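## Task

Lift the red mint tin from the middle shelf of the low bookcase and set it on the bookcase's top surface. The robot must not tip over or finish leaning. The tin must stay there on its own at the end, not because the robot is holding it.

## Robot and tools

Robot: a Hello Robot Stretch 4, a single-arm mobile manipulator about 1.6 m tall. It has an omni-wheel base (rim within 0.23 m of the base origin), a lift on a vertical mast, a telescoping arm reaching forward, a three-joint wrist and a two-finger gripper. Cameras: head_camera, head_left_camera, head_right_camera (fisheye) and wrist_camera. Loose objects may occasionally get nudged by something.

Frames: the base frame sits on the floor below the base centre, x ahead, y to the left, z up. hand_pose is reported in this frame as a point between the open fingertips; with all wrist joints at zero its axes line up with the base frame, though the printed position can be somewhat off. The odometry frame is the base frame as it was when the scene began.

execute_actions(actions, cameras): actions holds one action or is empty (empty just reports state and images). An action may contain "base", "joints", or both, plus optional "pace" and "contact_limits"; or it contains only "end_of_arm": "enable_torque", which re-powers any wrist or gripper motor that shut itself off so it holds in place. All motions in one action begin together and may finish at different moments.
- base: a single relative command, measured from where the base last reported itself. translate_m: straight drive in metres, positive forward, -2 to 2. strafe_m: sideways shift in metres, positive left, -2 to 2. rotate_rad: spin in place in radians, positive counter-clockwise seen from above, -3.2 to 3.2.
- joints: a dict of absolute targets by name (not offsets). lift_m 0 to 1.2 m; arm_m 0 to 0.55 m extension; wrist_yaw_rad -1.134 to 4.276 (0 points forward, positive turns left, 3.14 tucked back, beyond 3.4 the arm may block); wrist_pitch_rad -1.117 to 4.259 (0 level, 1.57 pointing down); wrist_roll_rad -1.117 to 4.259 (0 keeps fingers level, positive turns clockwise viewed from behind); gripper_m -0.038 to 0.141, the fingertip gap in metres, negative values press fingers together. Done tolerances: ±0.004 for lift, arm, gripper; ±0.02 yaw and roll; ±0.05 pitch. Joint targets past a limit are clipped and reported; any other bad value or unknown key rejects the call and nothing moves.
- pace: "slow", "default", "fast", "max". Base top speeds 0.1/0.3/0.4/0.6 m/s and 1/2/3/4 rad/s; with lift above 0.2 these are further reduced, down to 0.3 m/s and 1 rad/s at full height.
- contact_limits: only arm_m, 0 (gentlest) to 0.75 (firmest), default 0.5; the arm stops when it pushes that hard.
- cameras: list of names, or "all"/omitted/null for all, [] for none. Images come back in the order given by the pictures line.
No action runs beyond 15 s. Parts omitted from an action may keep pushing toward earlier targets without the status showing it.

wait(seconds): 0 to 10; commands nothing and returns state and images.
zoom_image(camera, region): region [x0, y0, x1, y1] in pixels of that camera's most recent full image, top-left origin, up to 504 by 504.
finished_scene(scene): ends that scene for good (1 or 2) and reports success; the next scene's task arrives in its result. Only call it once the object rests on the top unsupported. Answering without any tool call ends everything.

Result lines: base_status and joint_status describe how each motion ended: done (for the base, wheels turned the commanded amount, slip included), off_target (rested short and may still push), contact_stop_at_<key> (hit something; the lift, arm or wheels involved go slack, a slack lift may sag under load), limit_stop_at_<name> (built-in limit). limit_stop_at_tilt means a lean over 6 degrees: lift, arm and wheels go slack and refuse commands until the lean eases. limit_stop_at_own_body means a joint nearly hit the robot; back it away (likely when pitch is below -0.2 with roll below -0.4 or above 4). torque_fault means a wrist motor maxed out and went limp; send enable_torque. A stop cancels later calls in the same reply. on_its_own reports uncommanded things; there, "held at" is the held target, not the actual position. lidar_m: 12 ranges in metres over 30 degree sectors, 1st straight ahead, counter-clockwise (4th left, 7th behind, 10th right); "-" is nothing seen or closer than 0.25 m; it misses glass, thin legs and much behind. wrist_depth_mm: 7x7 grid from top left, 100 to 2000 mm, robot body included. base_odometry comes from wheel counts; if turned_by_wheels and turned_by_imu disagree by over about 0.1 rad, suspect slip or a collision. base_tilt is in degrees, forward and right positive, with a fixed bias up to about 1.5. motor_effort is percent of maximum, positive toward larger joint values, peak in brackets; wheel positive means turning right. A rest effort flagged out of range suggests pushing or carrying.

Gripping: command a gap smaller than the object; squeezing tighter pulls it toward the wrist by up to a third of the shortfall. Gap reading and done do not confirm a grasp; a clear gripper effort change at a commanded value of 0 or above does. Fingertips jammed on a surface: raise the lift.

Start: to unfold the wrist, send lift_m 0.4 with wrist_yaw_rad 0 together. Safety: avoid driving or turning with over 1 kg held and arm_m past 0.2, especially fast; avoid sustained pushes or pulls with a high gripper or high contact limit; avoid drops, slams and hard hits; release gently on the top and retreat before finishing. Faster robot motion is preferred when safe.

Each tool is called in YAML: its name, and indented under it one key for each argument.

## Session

execute_actions:
  actions: []

Scene clock: 0.00 s.
base_odometry: x=+0.000 y=+0.000 heading=+0.000 (m, m, rad; odometry frame)
turned_by_wheels: +0.000 (rad since the last result)
turned_by_imu: +0.000 (rad since the last result)
base_tilt: forward=+0.4 right=+0.1 (deg)
lidar_m: 0.64 0.67 1.25 2.82 2.94 3.49 3.61 1.32 0.93 0.87 0.97 0.67
base_status: not commanded
joint_positions: lift_m=+0.277 arm_m=+0.000 wrist_yaw_rad=+3.066 wrist_pitch_rad=-0.003 wrist_roll_rad=+0.003 gripper_m=+0.057
joint_status: not commanded
motor_effort: lift_m=+18 arm_m=-1 wrist_yaw_rad=-3 wrist_pitch_rad=-7 wrist_roll_rad=+1 gripper_m=-5 wheel_0=+0 wheel_1=+0 wheel_2=+0 (%)
hand_pose: x=-0.1103 y=+0.1089 z=+0.4561 quat_wxyz=(+0.038, +0.002, +0.001, +0.999) (m; base frame)
wrist_depth_mm: - 138 - - - - - / - 137 - - - - - / 105 136 262 - - - - / 119 137 - - - - - / 1618 - - - - - - / 1576 1808 213 1921 1808 - - / 1138 1078 1118 1255 1098 1336 1336
pictures: head_camera, head_left_camera, head_right_camera, wrist_camera
Images, in order (width x height): head_camera 420x560, head_left_camera 420x672, head_right_camera 420x672, wrist_camera 616x392.

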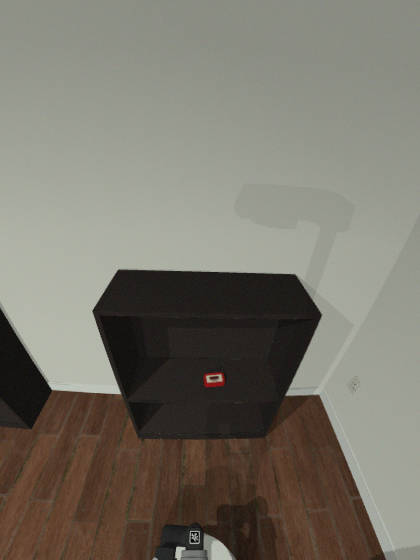

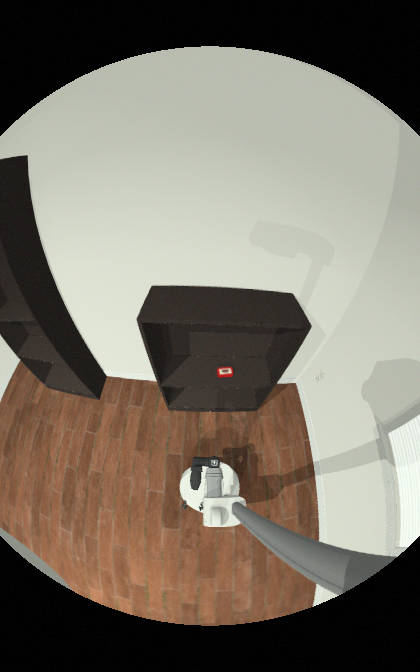

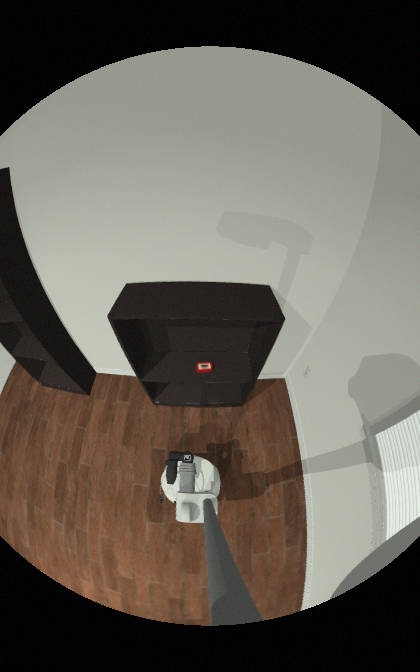

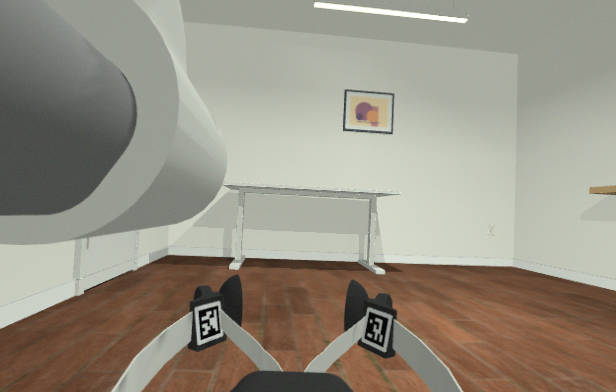

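execute_actions:
  actions:
    - {"joints":{"lift_m":0.45,"wrist_yaw_rad":0,"gripper_m":0.14},"pace":"fast"}
  cameras: ["head_camera","wrist_camera"]

Scene clock: 10.67 s.
base_odometry: x=+0.000 y=+0.000 heading=+0.000 (m, m, rad; odometry frame)
turned_by_wheels: +0.000 (rad since the last result)
turned_by_imu: -0.001 (rad since the last result)
base_tilt: forward=+0.4 right=+0.0 (deg)
lidar_m: 0.64 0.67 1.26 2.82 2.94 3.50 3.60 1.34 0.93 0.86 0.96 0.68
base_status: not commanded
joint_positions: lift_m=+0.450 arm_m=+0.000 wrist_yaw_rad=+0.001 wrist_pitch_rad=-0.003 wrist_roll_rad=+0.003 gripper_m=+0.140
joint_status: all done
motor_effort: lift_m=+21(22) arm_m=-1(1) wrist_yaw_rad=-4(6) wrist_pitch_rad=-7(7) wrist_roll_rad=-1(0) gripper_m=+0(6) wheel_0=+0(0) wheel_1=+0(0) wheel_2=+0(0) (%)
hand_pose: x=+0.4594 y=-0.0872 z=+0.6289 quat_wxyz=(+1.000, +0.001, -0.002, +0.000) (m; base frame)
wrist_depth_mm: 615 683 691 683 699 640 480 / 621 683 691 699 699 676 477 / 615 683 683 691 707 668 484 / 621 683 691 691 699 654 477 / 627 676 676 683 683 647 473 / 603 205 668 676 683 569 473 / 430 421 433 156 455 466 452
pictures: head_camera, wrist_camera
Images, in order (width x height): head_camera 420x560, wrist_camera 616x392.

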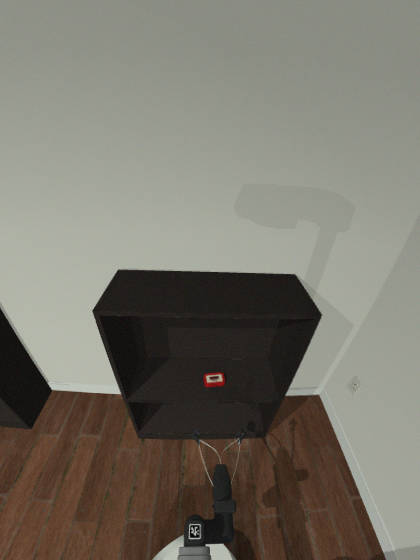

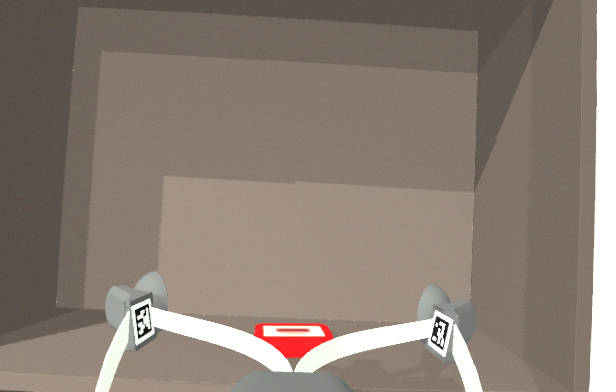

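execute_actions:
  actions:
    - {"joints":{"lift_m":0.5,"wrist_pitch_rad":0.5,"arm_m":0.15}}
  cameras: ["head_camera","wrist_camera"]

Scene clock: 24.33 s.
base_odometry: x=+0.000 y=+0.000 heading=+0.000 (m, m, rad; odometry frame)
turned_by_wheels: +0.000 (rad since the last result)
turned_by_imu: -0.001 (rad since the last result)
base_tilt: forward=+0.3 right=+0.0 (deg)
lidar_m: 0.63 0.67 1.26 2.82 2.93 3.50 3.60 1.34 0.92 0.87 0.96 0.67
base_status: not commanded
joint_positions: lift_m=+0.500 arm_m=+0.149 wrist_yaw_rad=+0.000 wrist_pitch_rad=+0.502 wrist_roll_rad=+0.003 gripper_m=+0.140
joint_status: all done
motor_effort: lift_m=+21(24) arm_m=+5(5) wrist_yaw_rad=-1(4) wrist_pitch_rad=-5(7) wrist_roll_rad=+0(2) gripper_m=+1(1) wheel_0=+0(0) wheel_1=+0(0) wheel_2=+0(0) (%)
hand_pose: x=+0.5729 y=-0.0874 z=+0.5391 quat_wxyz=(+0.969, +0.001, +0.248, +0.000) (m; base frame)
wrist_depth_mm: 466 469 469 473 480 473 459 / 500 500 500 504 500 500 473 / 530 535 539 539 544 539 469 / 418 436 442 410 477 492 449 / 336 340 345 355 366 373 384 / 634 206 683 699 325 330 415 / 647 654 661 156 683 554 452
pictures: head_camera, wrist_camera
Images, in order (width x height): head_camera 420x560, wrist_camera 616x392.

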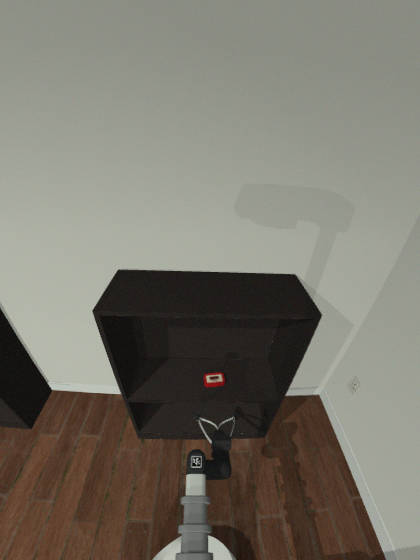

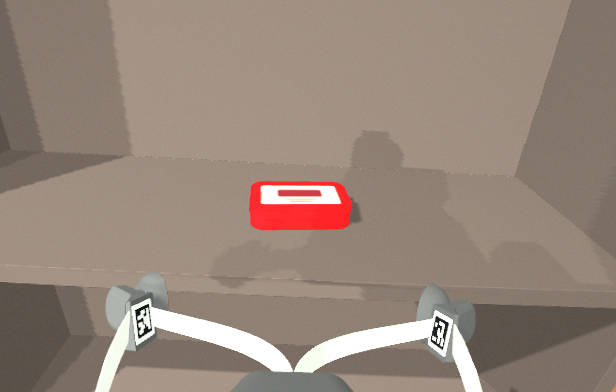

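execute_actions:
  actions:
    - {"base":{"strafe_m":-0.008},"joints":{"arm_m":0.33}}
  cameras: ["head_camera","wrist_camera"]

Scene clock: 44.33 s.
base_odometry: x=+0.000 y=-0.008 heading=+0.000 (m, m, rad; odometry frame)
turned_by_wheels: +0.000 (rad since the last result)
turned_by_imu: -0.001 (rad since the last result)
base_tilt: forward=+0.4 right=+0.0 (deg)
lidar_m: 0.64 0.66 1.27 2.83 2.96 3.50 3.93 1.31 0.91 0.87 0.96 0.67
base_status: done
joint_positions: lift_m=+0.500 arm_m=+0.329 wrist_yaw_rad=+0.000 wrist_pitch_rad=+0.502 wrist_roll_rad=+0.003 gripper_m=+0.140
joint_status: all done
motor_effort: lift_m=+21(21) arm_m=+5(3) wrist_yaw_rad=-2(1) wrist_pitch_rad=-6(6) wrist_roll_rad=+0(1) gripper_m=-1(0) wheel_0=-1(8) wheel_1=+1(7) wheel_2=+0(0) (%)
hand_pose: x=+0.7529 y=-0.0874 z=+0.5391 quat_wxyz=(+0.969, +0.001, +0.248, +0.000) (m; base frame)
wrist_depth_mm: 307 306 306 307 307 306 309 / 325 329 329 329 329 329 327 / 349 349 349 353 353 353 351 / 379 379 379 379 379 379 377 / 332 342 347 355 364 373 379 / 272 206 251 256 283 293 306 / 231 230 223 156 239 243 255
pictures: head_camera, wrist_camera
Images, in order (width x height): head_camera 420x560, wrist_camera 616x392.

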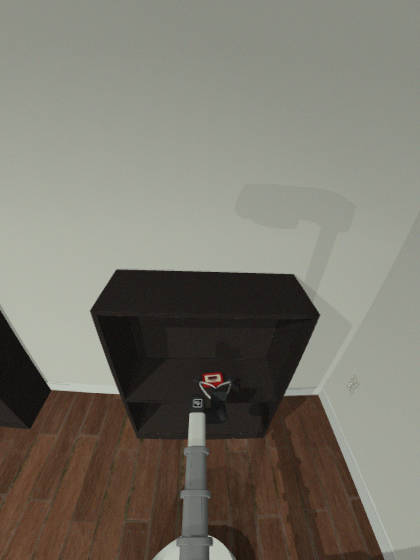

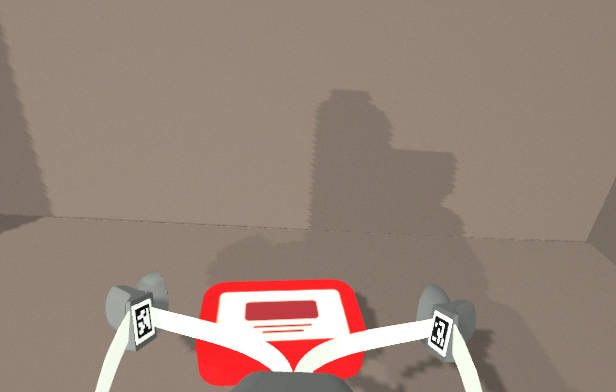

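execute_actions:
  actions:
    - {"base":{"strafe_m":0.006},"joints":{"arm_m":0.352,"lift_m":0.468},"pace":"slow"}
  cameras: ["head_camera","wrist_camera"]

Scene clock: 64.27 s.
base_odometry: x=+0.000 y=-0.002 heading=+0.000 (m, m, rad; odometry frame)
turned_by_wheels: +0.000 (rad since the last result)
turned_by_imu: -0.001 (rad since the last result)
base_tilt: forward=+0.3 right=+0.0 (deg)
lidar_m: 0.63 0.67 1.27 2.82 2.94 3.51 3.58 1.32 0.93 0.87 0.95 0.68
base_status: done
joint_positions: lift_m=+0.468 arm_m=+0.351 wrist_yaw_rad=+0.000 wrist_pitch_rad=+0.502 wrist_roll_rad=+0.003 gripper_m=+0.140
joint_status: all done
motor_effort: lift_m=+15(20) arm_m=+5(7) wrist_yaw_rad=-3(5) wrist_pitch_rad=-6(6) wrist_roll_rad=+0(1) gripper_m=-2(0) wheel_0=-1(4) wheel_1=+2(4) wheel_2=+0(2) (%)
hand_pose: x=+0.7748 y=-0.0874 z=+0.5077 quat_wxyz=(+0.969, +0.001, +0.248, +0.000) (m; base frame)
wrist_depth_mm: 286 286 290 287 287 286 287 / 306 306 307 306 309 307 307 / 327 329 329 329 327 329 330 / 343 347 349 349 351 357 355 / 282 286 296 303 309 319 324 / 231 206 209 212 216 247 258 / 196 195 187 156 200 207 216
pictures: head_camera, wrist_camera
Images, in order (width x height): head_camera 420x560, wrist_camera 616x392.

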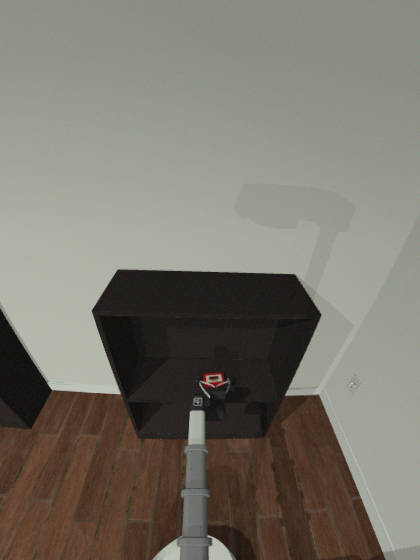

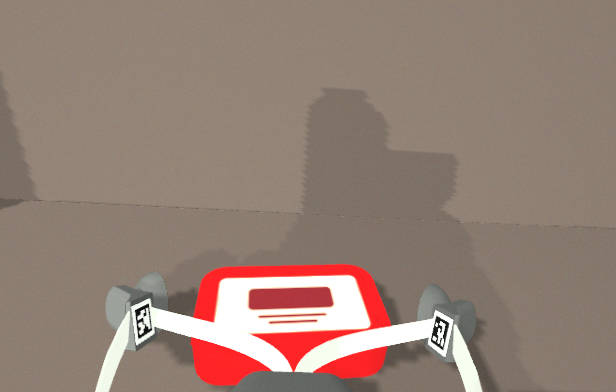

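execute_actions:
  actions:
    - {"joints":{"lift_m":0.457},"pace":"slow"}
  cameras: ["wrist_camera"]

Scene clock: 72.30 s.
base_odometry: x=+0.000 y=-0.002 heading=+0.000 (m, m, rad; odometry frame)
turned_by_wheels: +0.000 (rad since the last result)
turned_by_imu: -0.001 (rad since the last result)
base_tilt: forward=+0.3 right=+0.0 (deg)
lidar_m: 0.63 0.67 1.26 2.80 2.93 3.51 3.61 1.33 0.95 0.87 0.97 0.66
base_status: not commanded
joint_positions: lift_m=+0.458 arm_m=+0.351 wrist_yaw_rad=-0.004 wrist_pitch_rad=+0.492 wrist_roll_rad=+0.003 gripper_m=+0.140
joint_status: all done
on_its_own: wrist_pitch_rad is at rest, and its effort (+24) is outside its rest range (-23 to +23)
motor_effort: lift_m=+8(15) arm_m=+5(6) wrist_yaw_rad=+9(8) wrist_pitch_rad=+24(24) wrist_roll_rad=-1(1) gripper_m=-1(1) wheel_0=-1(1) wheel_1=+2(2) wheel_2=-2(2) (%)
hand_pose: x=+0.7759 y=-0.0883 z=+0.4998 quat_wxyz=(+0.970, +0.002, +0.243, -0.002) (m; base frame)
wrist_depth_mm: 285 286 286 287 289 289 287 / 303 304 304 306 307 306 309 / 325 325 327 325 327 330 330 / 340 345 343 349 351 353 355 / 281 287 296 301 309 315 324 / 229 195 206 209 220 245 257 / 193 192 183 154 196 204 213
pictures: wrist_camera
Images, in order (width x height): wrist_camera 616x392.

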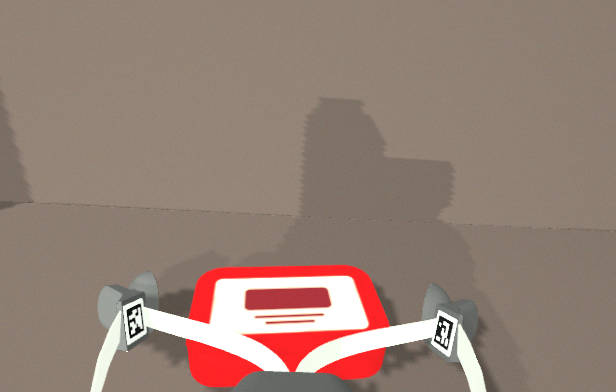

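execute_actions:
  actions:
    - {"joints":{"lift_m":0.465},"pace":"slow"}
  cameras: []

execute_actions:
  actions:
    - {"joints":{"gripper_m":0.06},"pace":"slow"}
  cameras: ["head_camera","wrist_camera"]

Scene clock: 84.43 s.
base_odometry: x=+0.000 y=-0.002 heading=+0.000 (m, m, rad; odometry frame)
turned_by_wheels: +0.000 (rad since the last result)
turned_by_imu: -0.001 (rad since the last result)
base_tilt: forward=+0.4 right=+0.0 (deg)
lidar_m: 0.63 0.68 1.25 2.82 2.92 3.50 3.60 1.33 0.93 0.88 0.97 0.67
base_status: not commanded
joint_positions: lift_m=+0.465 arm_m=+0.351 wrist_yaw_rad=-0.001 wrist_pitch_rad=+0.498 wrist_roll_rad=+0.003 gripper_m=+0.140
joint_status: all done
motor_effort: lift_m=+20(20) arm_m=+5(5) wrist_yaw_rad=+0(8) wrist_pitch_rad=+6(24) wrist_roll_rad=+0(0) gripper_m=-1(3) wheel_0=-1(1) wheel_1=+1(2) wheel_2=-2(2) (%)
hand_pose: x=+0.7753 y=-0.0877 z=+0.5053 quat_wxyz=(+0.969, +0.002, +0.246, -0.001) (m; base frame)
wrist_depth_mm: 285 287 287 287 289 289 287 / 306 306 307 307 306 307 307 / 329 327 327 327 327 329 329 / 343 349 343 349 353 353 355 / 282 287 293 301 309 317 324 / 231 202 208 211 214 247 259 / 195 194 186 156 199 206 214
pictures: none
No camera images: the call's "cameras" was empty. Leave "cameras" out to get every camera's image.

Scene clock: 88.23 s.
base_odometry: x=+0.000 y=-0.002 heading=+0.000 (m, m, rad; odometry frame)
turned_by_wheels: +0.000 (rad since the last result)
turned_by_imu: -0.001 (rad since the last result)
base_tilt: forward=+0.4 right=+0.0 (deg)
lidar_m: 0.65 0.66 1.25 2.81 2.93 3.49 3.60 1.32 0.94 0.88 0.97 0.67
base_status: not commanded
joint_positions: lift_m=+0.465 arm_m=+0.351 wrist_yaw_rad=+0.000 wrist_pitch_rad=+0.501 wrist_roll_rad=+0.003 gripper_m=+0.060
joint_status: all done
motor_effort: lift_m=+19(20) arm_m=+5(5) wrist_yaw_rad=-2(3) wrist_pitch_rad=-1(14) wrist_roll_rad=-1(0) gripper_m=-18(15) wheel_0=-1(1) wheel_1=+2(2) wheel_2=-2(2) (%)
hand_pose: x=+0.7752 y=-0.0874 z=+0.5046 quat_wxyz=(+0.969, +0.001, +0.248, +0.000) (m; base frame)
wrist_depth_mm: 287 286 289 287 290 287 287 / 304 306 306 307 306 306 306 / 325 327 327 329 329 329 329 / 342 345 347 349 355 353 351 / 277 282 291 298 303 310 319 / 228 224 200 205 204 252 255 / 192 185 171 176 183 196 212
pictures: head_camera, wrist_camera
Images, in order (width x height): head_camera 420x560, wrist_camera 616x392.

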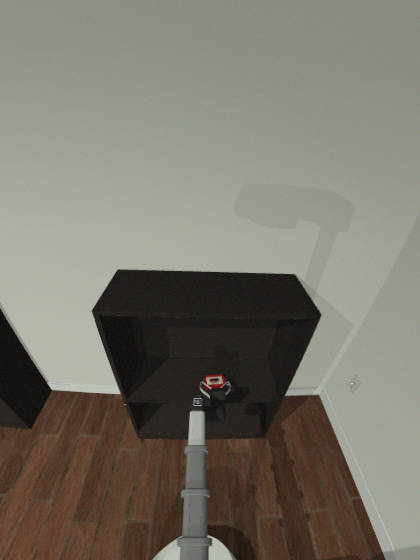

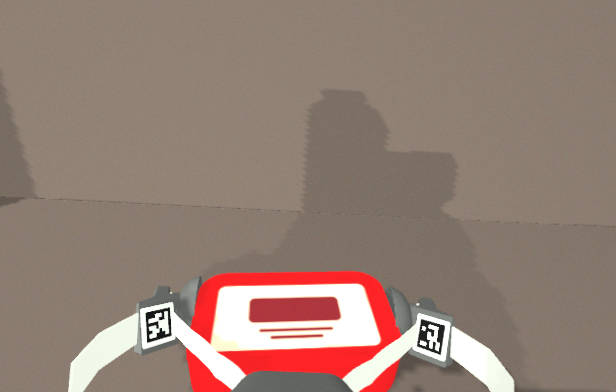

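Pads are on the tin's sides. Lifting slightly to test the grip.

execute_actions:
  actions:
    - {"joints":{"lift_m":0.49},"pace":"slow"}
  cameras: ["head_camera","wrist_camera"]

Scene clock: 97.40 s.
base_odometry: x=+0.000 y=-0.002 heading=+0.000 (m, m, rad; odometry frame)
turned_by_wheels: +0.000 (rad since the last result)
turned_by_imu: -0.001 (rad since the last result)
base_tilt: forward=+0.4 right=+0.0 (deg)
lidar_m: 0.64 0.67 1.25 2.82 2.92 3.49 3.60 1.34 0.93 0.89 0.96 0.69
base_status: not commanded
joint_positions: lift_m=+0.490 arm_m=+0.351 wrist_yaw_rad=+0.000 wrist_pitch_rad=+0.503 wrist_roll_rad=+0.003 gripper_m=+0.060
joint_status: all done
motor_effort: lift_m=+22(22) arm_m=+5(5) wrist_yaw_rad=-2(5) wrist_pitch_rad=-9(9) wrist_roll_rad=-2(1) gripper_m=-19(18) wheel_0=-1(1) wheel_1=+2(1) wheel_2=-2(2) (%)
hand_pose: x=+0.7748 y=-0.0874 z=+0.5287 quat_wxyz=(+0.969, +0.001, +0.249, +0.000) (m; base frame)
wrist_depth_mm: 285 286 287 289 287 287 289 / 304 306 306 309 307 306 307 / 329 325 329 329 330 329 330 / 353 353 353 353 353 355 357 / 314 320 327 338 343 351 359 / 258 253 200 205 204 285 290 / 218 209 171 176 182 223 240
pictures: head_camera, wrist_camera
Images, in order (width x height): head_camera 420x560, wrist_camera 616x392.

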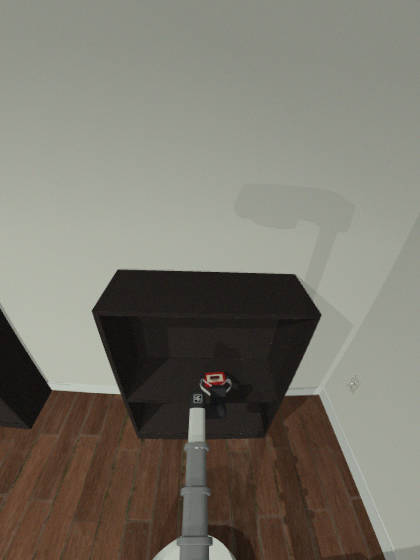

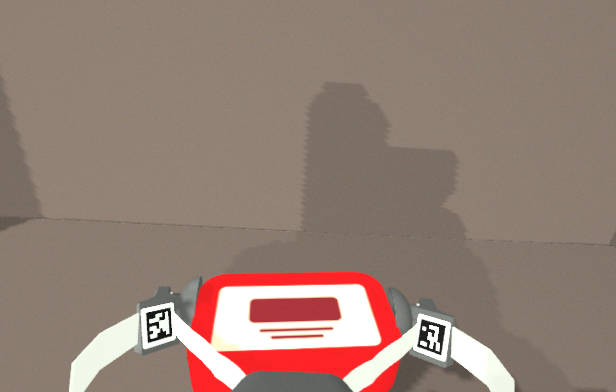

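execute_actions:
  actions:
    - {"joints":{"arm_m":0.06}}
  cameras: ["wrist_camera"]

execute_actions:
  actions:
    - {"joints":{"lift_m":1.09}}
  cameras: ["head_camera","wrist_camera"]

Scene clock: 108.23 s.
base_odometry: x=+0.000 y=-0.002 heading=+0.000 (m, m, rad; odometry frame)
turned_by_wheels: +0.000 (rad since the last result)
turned_by_imu: -0.001 (rad since the last result)
base_tilt: forward=+0.4 right=+0.0 (deg)
lidar_m: 0.65 0.67 1.26 2.82 2.92 3.51 3.62 1.32 0.93 0.88 0.96 0.67
base_status: not commanded
joint_positions: lift_m=+0.490 arm_m=+0.061 wrist_yaw_rad=+0.000 wrist_pitch_rad=+0.504 wrist_roll_rad=+0.003 gripper_m=+0.060
joint_status: all done
motor_effort: lift_m=+22(22) arm_m=-5(8) wrist_yaw_rad=-2(0) wrist_pitch_rad=-10(11) wrist_roll_rad=+0(1) gripper_m=-20(20) wheel_0=-1(1) wheel_1=+2(2) wheel_2=-2(2) (%)
hand_pose: x=+0.4845 y=-0.0874 z=+0.5287 quat_wxyz=(+0.968, +0.001, +0.249, +0.000) (m; base frame)
wrist_depth_mm: 554 554 554 554 544 549 477 / 574 591 591 591 585 585 469 / 549 574 597 609 615 615 473 / 404 410 424 439 449 466 445 / 634 741 741 741 741 597 436 / 654 741 200 205 204 603 504 / 603 621 171 176 182 521 798
pictures: wrist_camera
Images, in order (width x height): wrist_camera 616x392.

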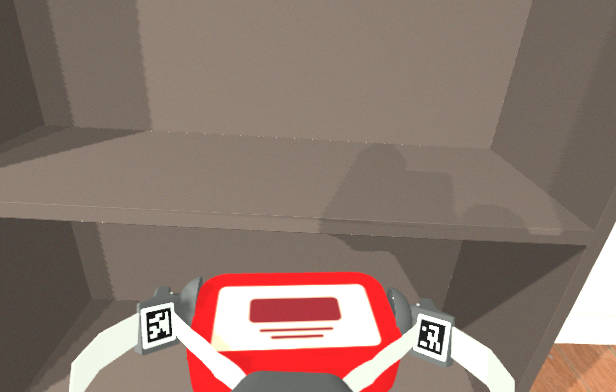

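Scene clock: 111.53 s.
base_odometry: x=+0.000 y=-0.002 heading=+0.000 (m, m, rad; odometry frame)
turned_by_wheels: +0.000 (rad since the last result)
turned_by_imu: -0.001 (rad since the last result)
base_tilt: forward=+0.3 right=+0.0 (deg)
lidar_m: 0.52 0.66 1.27 2.82 2.95 3.51 3.60 1.32 0.93 0.88 0.97 0.69
base_status: not commanded
joint_positions: lift_m=+1.090 arm_m=+0.061 wrist_yaw_rad=+0.000 wrist_pitch_rad=+0.504 wrist_roll_rad=+0.003 gripper_m=+0.060
joint_status: all done
motor_effort: lift_m=+22(24) arm_m=-5(5) wrist_yaw_rad=-4(0) wrist_pitch_rad=-10(11) wrist_roll_rad=-1(0) gripper_m=-18(19) wheel_0=-1(1) wheel_1=+2(2) wheel_2=-2(2) (%)
hand_pose: x=+0.4845 y=-0.0874 z=+1.1287 quat_wxyz=(+0.968, +0.001, +0.249, +0.000) (m; base frame)
wrist_depth_mm: 580 585 591 585 580 580 580 / 621 621 627 627 621 627 621 / 621 640 661 654 654 661 668 / 445 469 480 492 508 525 715 / 621 741 732 415 427 439 449 / 661 788 201 205 204 597 504 / 634 854 171 175 182 521 931
pictures: head_camera, wrist_camera
Images, in order (width x height): head_camera 420x560, wrist_camera 616x392.

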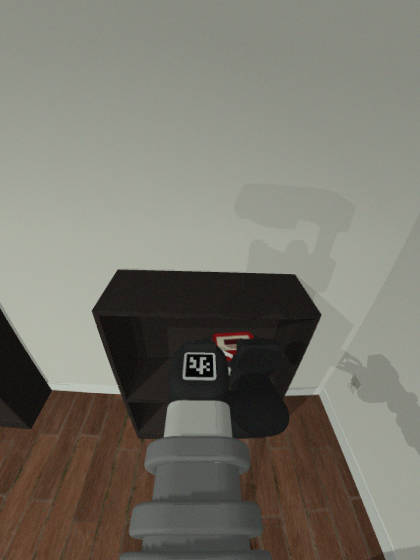

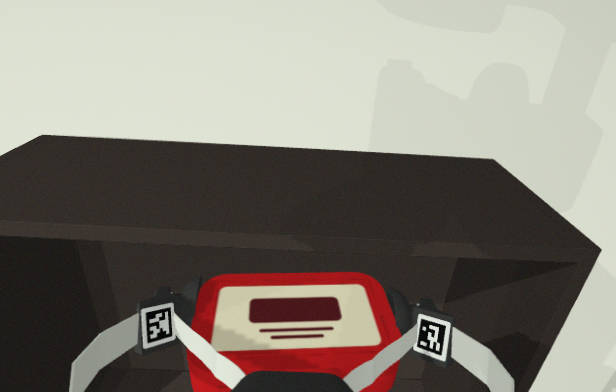

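execute_actions:
  actions:
    - {"joints":{"arm_m":0.35}}
  cameras: ["head_camera","wrist_camera"]

Scene clock: 121.10 s.
base_odometry: x=+0.000 y=-0.002 heading=+0.000 (m, m, rad; odometry frame)
turned_by_wheels: +0.000 (rad since the last result)
turned_by_imu: -0.001 (rad since the last result)
base_tilt: forward=+0.4 right=+0.0 (deg)
lidar_m: 0.64 0.67 1.25 2.82 2.91 3.51 3.62 1.32 0.92 0.87 0.97 0.67
base_status: not commanded
joint_positions: lift_m=+1.090 arm_m=+0.349 wrist_yaw_rad=+0.000 wrist_pitch_rad=+0.503 wrist_roll_rad=+0.003 gripper_m=+0.060
joint_status: all done
motor_effort: lift_m=+22(22) arm_m=+5(1) wrist_yaw_rad=-1(0) wrist_pitch_rad=-10(10) wrist_roll_rad=-1(2) gripper_m=-19(20) wheel_0=-1(1) wheel_1=+2(2) wheel_2=-1(2) (%)
hand_pose: x=+0.7727 y=-0.0874 z=+1.1288 quat_wxyz=(+0.968, +0.001, +0.249, +0.000) (m; base frame)
wrist_depth_mm: 322 324 322 324 324 320 320 / 343 345 345 345 345 343 343 / 370 373 368 368 370 368 368 / 397 402 397 399 397 397 397 / 353 359 368 375 387 397 404 / 289 283 200 204 204 319 325 / 244 235 171 175 182 248 271
pictures: head_camera, wrist_camera
Images, in order (width x height): head_camera 420x560, wrist_camera 616x392.

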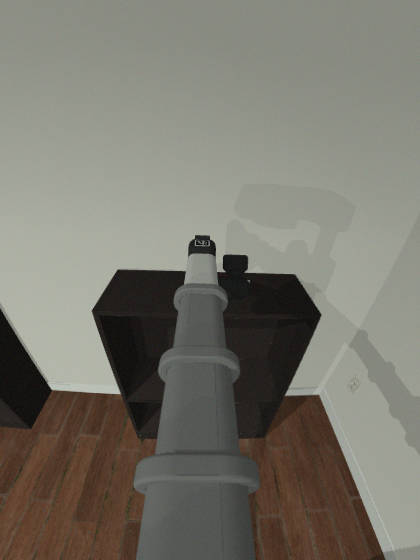

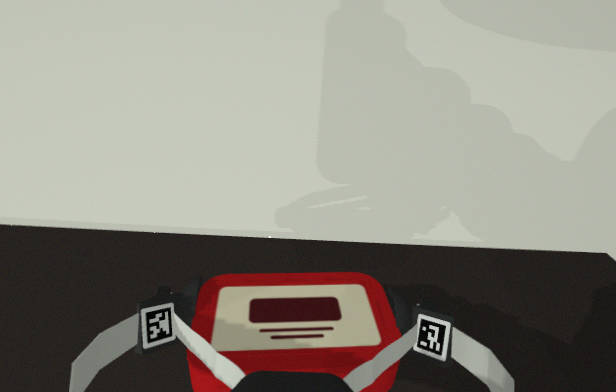

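execute_actions:
  actions:
    - {"joints":{"lift_m":1.048},"pace":"slow"}
  cameras: ["wrist_camera"]

Scene clock: 127.63 s.
base_odometry: x=+0.000 y=-0.002 heading=+0.000 (m, m, rad; odometry frame)
turned_by_wheels: +0.000 (rad since the last result)
turned_by_imu: -0.001 (rad since the last result)
base_tilt: forward=+0.3 right=+0.0 (deg)
lidar_m: 0.63 0.66 1.26 2.81 2.92 3.51 3.61 1.32 0.93 0.88 0.96 0.67
base_status: not commanded
joint_positions: lift_m=+1.048 arm_m=+0.349 wrist_yaw_rad=+0.000 wrist_pitch_rad=+0.503 wrist_roll_rad=+0.003 gripper_m=+0.060
joint_status: all done
motor_effort: lift_m=+15(21) arm_m=+5(5) wrist_yaw_rad=-3(2) wrist_pitch_rad=-10(10) wrist_roll_rad=-2(1) gripper_m=-17(18) wheel_0=-1(1) wheel_1=+2(2) wheel_2=-1(1) (%)
hand_pose: x=+0.7727 y=-0.0874 z=+1.0873 quat_wxyz=(+0.968, +0.001, +0.249, +0.000) (m; base frame)
wrist_depth_mm: 322 324 324 322 324 324 322 / 343 345 345 345 345 343 342 / 373 373 370 370 373 366 368 / 362 387 387 387 394 394 394 / 287 293 300 306 315 324 329 / 235 230 200 204 204 259 263 / 198 191 171 176 182 203 220
pictures: wrist_camera
Images, in order (width x height): wrist_camera 616x392.

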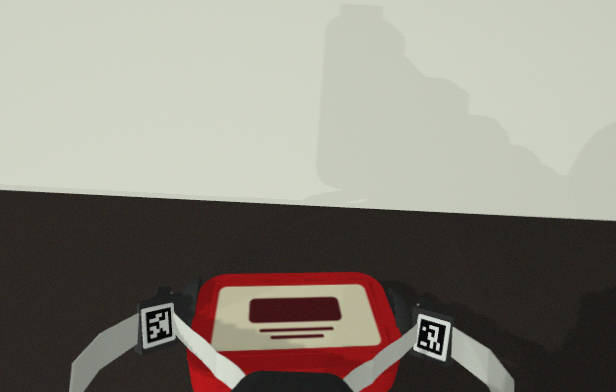

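execute_actions:
  actions:
    - {"joints":{"lift_m":1.041},"pace":"slow"}
  cameras: ["wrist_camera"]

Scene clock: 133.03 s.
base_odometry: x=+0.000 y=-0.002 heading=+0.000 (m, m, rad; odometry frame)
turned_by_wheels: +0.000 (rad since the last result)
turned_by_imu: -0.001 (rad since the last result)
base_tilt: forward=+0.4 right=+0.0 (deg)
lidar_m: 0.64 0.67 1.25 2.83 2.93 3.50 3.62 1.33 0.92 0.88 0.97 0.68
base_status: not commanded
joint_positions: lift_m=+1.041 arm_m=+0.349 wrist_yaw_rad=+0.000 wrist_pitch_rad=+0.502 wrist_roll_rad=+0.003 gripper_m=+0.060
joint_status: all done
motor_effort: lift_m=+14(15) arm_m=+5(5) wrist_yaw_rad=-2(4) wrist_pitch_rad=-7(10) wrist_roll_rad=+0(1) gripper_m=-21(20) wheel_0=-1(1) wheel_1=+2(2) wheel_2=-1(2) (%)
hand_pose: x=+0.7728 y=-0.0874 z=+1.0806 quat_wxyz=(+0.969, +0.001, +0.249, +0.000) (m; base frame)
wrist_depth_mm: 324 324 322 322 322 320 319 / 343 343 345 343 343 343 343 / 370 370 370 373 366 368 368 / 351 362 387 384 387 389 389 / 278 285 289 297 306 310 317 / 227 224 200 204 205 250 255 / 192 185 172 176 182 196 213
pictures: wrist_camera
Images, in order (width x height): wrist_camera 616x392.

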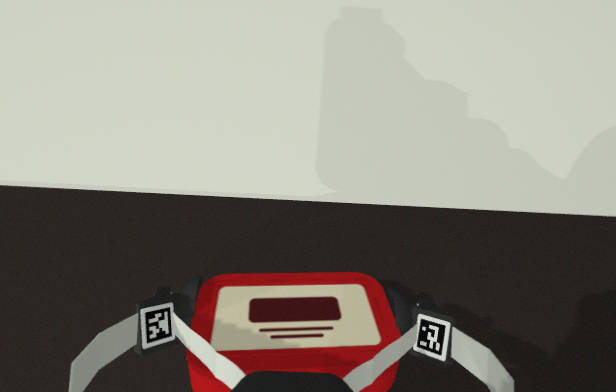

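The depth readings match the resting pose and the wrist load has eased, so the tin is down. Releasing.

execute_actions:
  actions:
    - {"joints":{"gripper_m":0.14}}
  cameras: ["wrist_camera"]

execute_actions:
  actions:
    - {"joints":{"lift_m":1.08},"pace":"fast"}
  cameras: ["wrist_camera"]

execute_actions:
  actions:
    - {"joints":{"arm_m":0.12},"pace":"fast"}
  cameras: ["wrist_camera","head_left_camera"]

Scene clock: 144.23 s.
base_odometry: x=+0.000 y=-0.002 heading=+0.000 (m, m, rad; odometry frame)
turned_by_wheels: +0.000 (rad since the last result)
turned_by_imu: -0.001 (rad since the last result)
base_tilt: forward=+0.3 right=+0.0 (deg)
lidar_m: 0.64 0.68 1.25 2.82 2.93 3.50 3.62 1.31 0.92 0.88 0.97 0.68
base_status: not commanded
joint_positions: lift_m=+1.041 arm_m=+0.349 wrist_yaw_rad=-0.001 wrist_pitch_rad=+0.497 wrist_roll_rad=+0.003 gripper_m=+0.140
joint_status: all done
motor_effort: lift_m=+14(14) arm_m=+5(5) wrist_yaw_rad=+0(0) wrist_pitch_rad=+9(9) wrist_roll_rad=-1(1) gripper_m=-1(16) wheel_0=-1(1) wheel_1=+2(2) wheel_2=-2(1) (%)
hand_pose: x=+0.7734 y=-0.0877 z=+1.0820 quat_wxyz=(+0.969, +0.002, +0.246, -0.001) (m; base frame)
wrist_depth_mm: 322 324 324 324 324 322 322 / 345 343 343 343 345 345 342 / 370 370 368 370 368 368 366 / 362 384 387 384 389 389 397 / 283 289 296 304 314 320 327 / 232 226 206 212 210 256 262 / 196 194 183 155 198 208 216
pictures: wrist_camera
Images, in order (width x height): wrist_camera 616x392.

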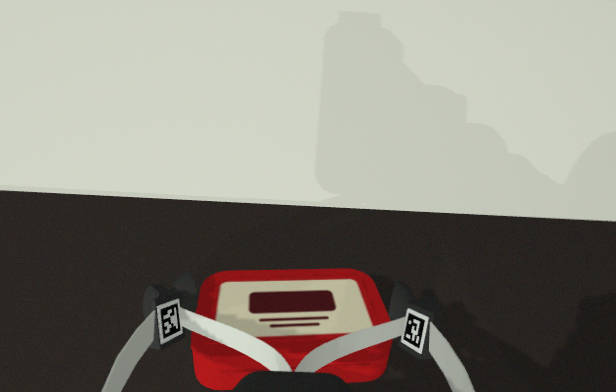

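Scene clock: 145.07 s.
base_odometry: x=+0.000 y=-0.002 heading=+0.000 (m, m, rad; odometry frame)
turned_by_wheels: +0.000 (rad since the last result)
turned_by_imu: +0.000 (rad since the last result)
base_tilt: forward=+0.4 right=+0.0 (deg)
lidar_m: 0.63 0.68 1.27 2.82 2.94 3.50 3.61 1.32 0.93 0.87 0.95 0.67
base_status: not commanded
joint_positions: lift_m=+1.080 arm_m=+0.349 wrist_yaw_rad=+0.000 wrist_pitch_rad=+0.502 wrist_roll_rad=+0.003 gripper_m=+0.140
joint_status: all done
motor_effort: lift_m=+21(23) arm_m=+5(5) wrist_yaw_rad=+0(1) wrist_pitch_rad=-6(8) wrist_roll_rad=+1(0) gripper_m=-1(0) wheel_0=-1(1) wheel_1=+1(2) wheel_2=-2(2) (%)
hand_pose: x=+0.7728 y=-0.0875 z=+1.1192 quat_wxyz=(+0.969, +0.001, +0.248, -0.001) (m; base frame)
wrist_depth_mm: 322 322 324 324 322 322 320 / 347 345 345 345 343 342 343 / 370 368 368 368 368 370 368 / 397 399 397 397 397 399 402 / 338 345 353 362 370 382 387 / 277 205 290 262 290 296 312 / 235 234 216 156 238 248 260
pictures: wrist_camera
Images, in order (width x height): wrist_camera 616x392.

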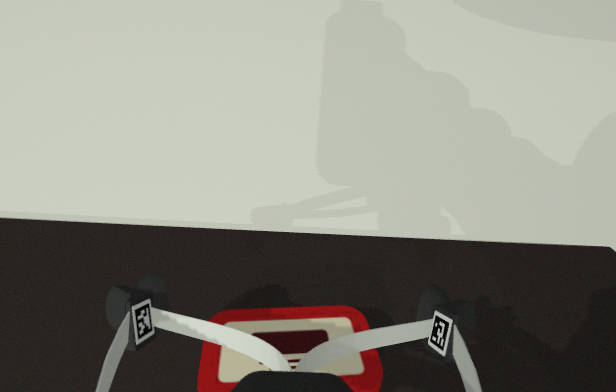

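Scene clock: 146.60 s.
base_odometry: x=+0.000 y=-0.002 heading=+0.000 (m, m, rad; odometry frame)
turned_by_wheels: +0.000 (rad since the last result)
turned_by_imu: +0.000 (rad since the last result)
base_tilt: forward=+0.4 right=-0.1 (deg)
lidar_m: 0.63 0.67 1.27 2.82 2.93 3.50 3.59 1.33 0.94 0.87 0.96 0.68
base_status: not commanded
joint_positions: lift_m=+1.080 arm_m=+0.121 wrist_yaw_rad=+0.000 wrist_pitch_rad=+0.502 wrist_roll_rad=+0.003 gripper_m=+0.140
joint_status: all done
motor_effort: lift_m=+21(21) arm_m=-5(9) wrist_yaw_rad=-2(1) wrist_pitch_rad=-6(7) wrist_roll_rad=-1(1) gripper_m=-1(1) wheel_0=-1(1) wheel_1=+2(2) wheel_2=-2(2) (%)
hand_pose: x=+0.5447 y=-0.0874 z=+1.1191 quat_wxyz=(+0.969, +0.001, +0.249, +0.000) (m; base frame)
wrist_depth_mm: 539 530 530 535 530 530 530 / 569 564 574 564 564 564 564 / 591 591 603 591 597 603 609 / 430 442 452 415 480 500 640 / 355 362 355 364 373 384 392 / 661 205 715 732 707 521 430 / 661 798 788 156 798 554 459
pictures: head_left_camera, wrist_camera
Images, in order (width x height): head_left_camera 420x672, wrist_camera 616x392.

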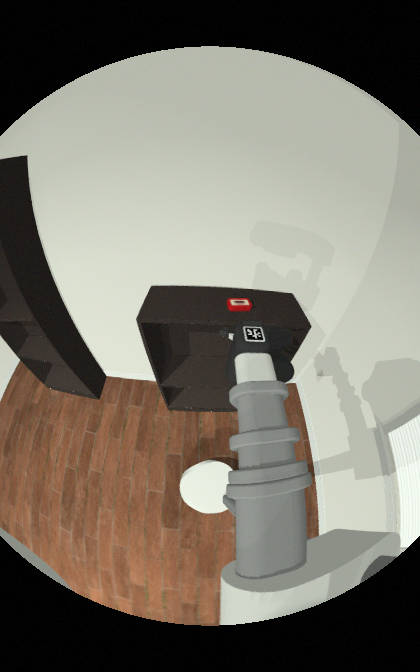

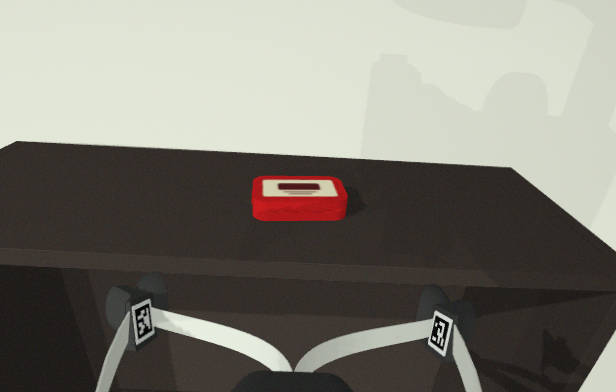

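finished_scene:
  scene: 2

The scene is finished: the task was done.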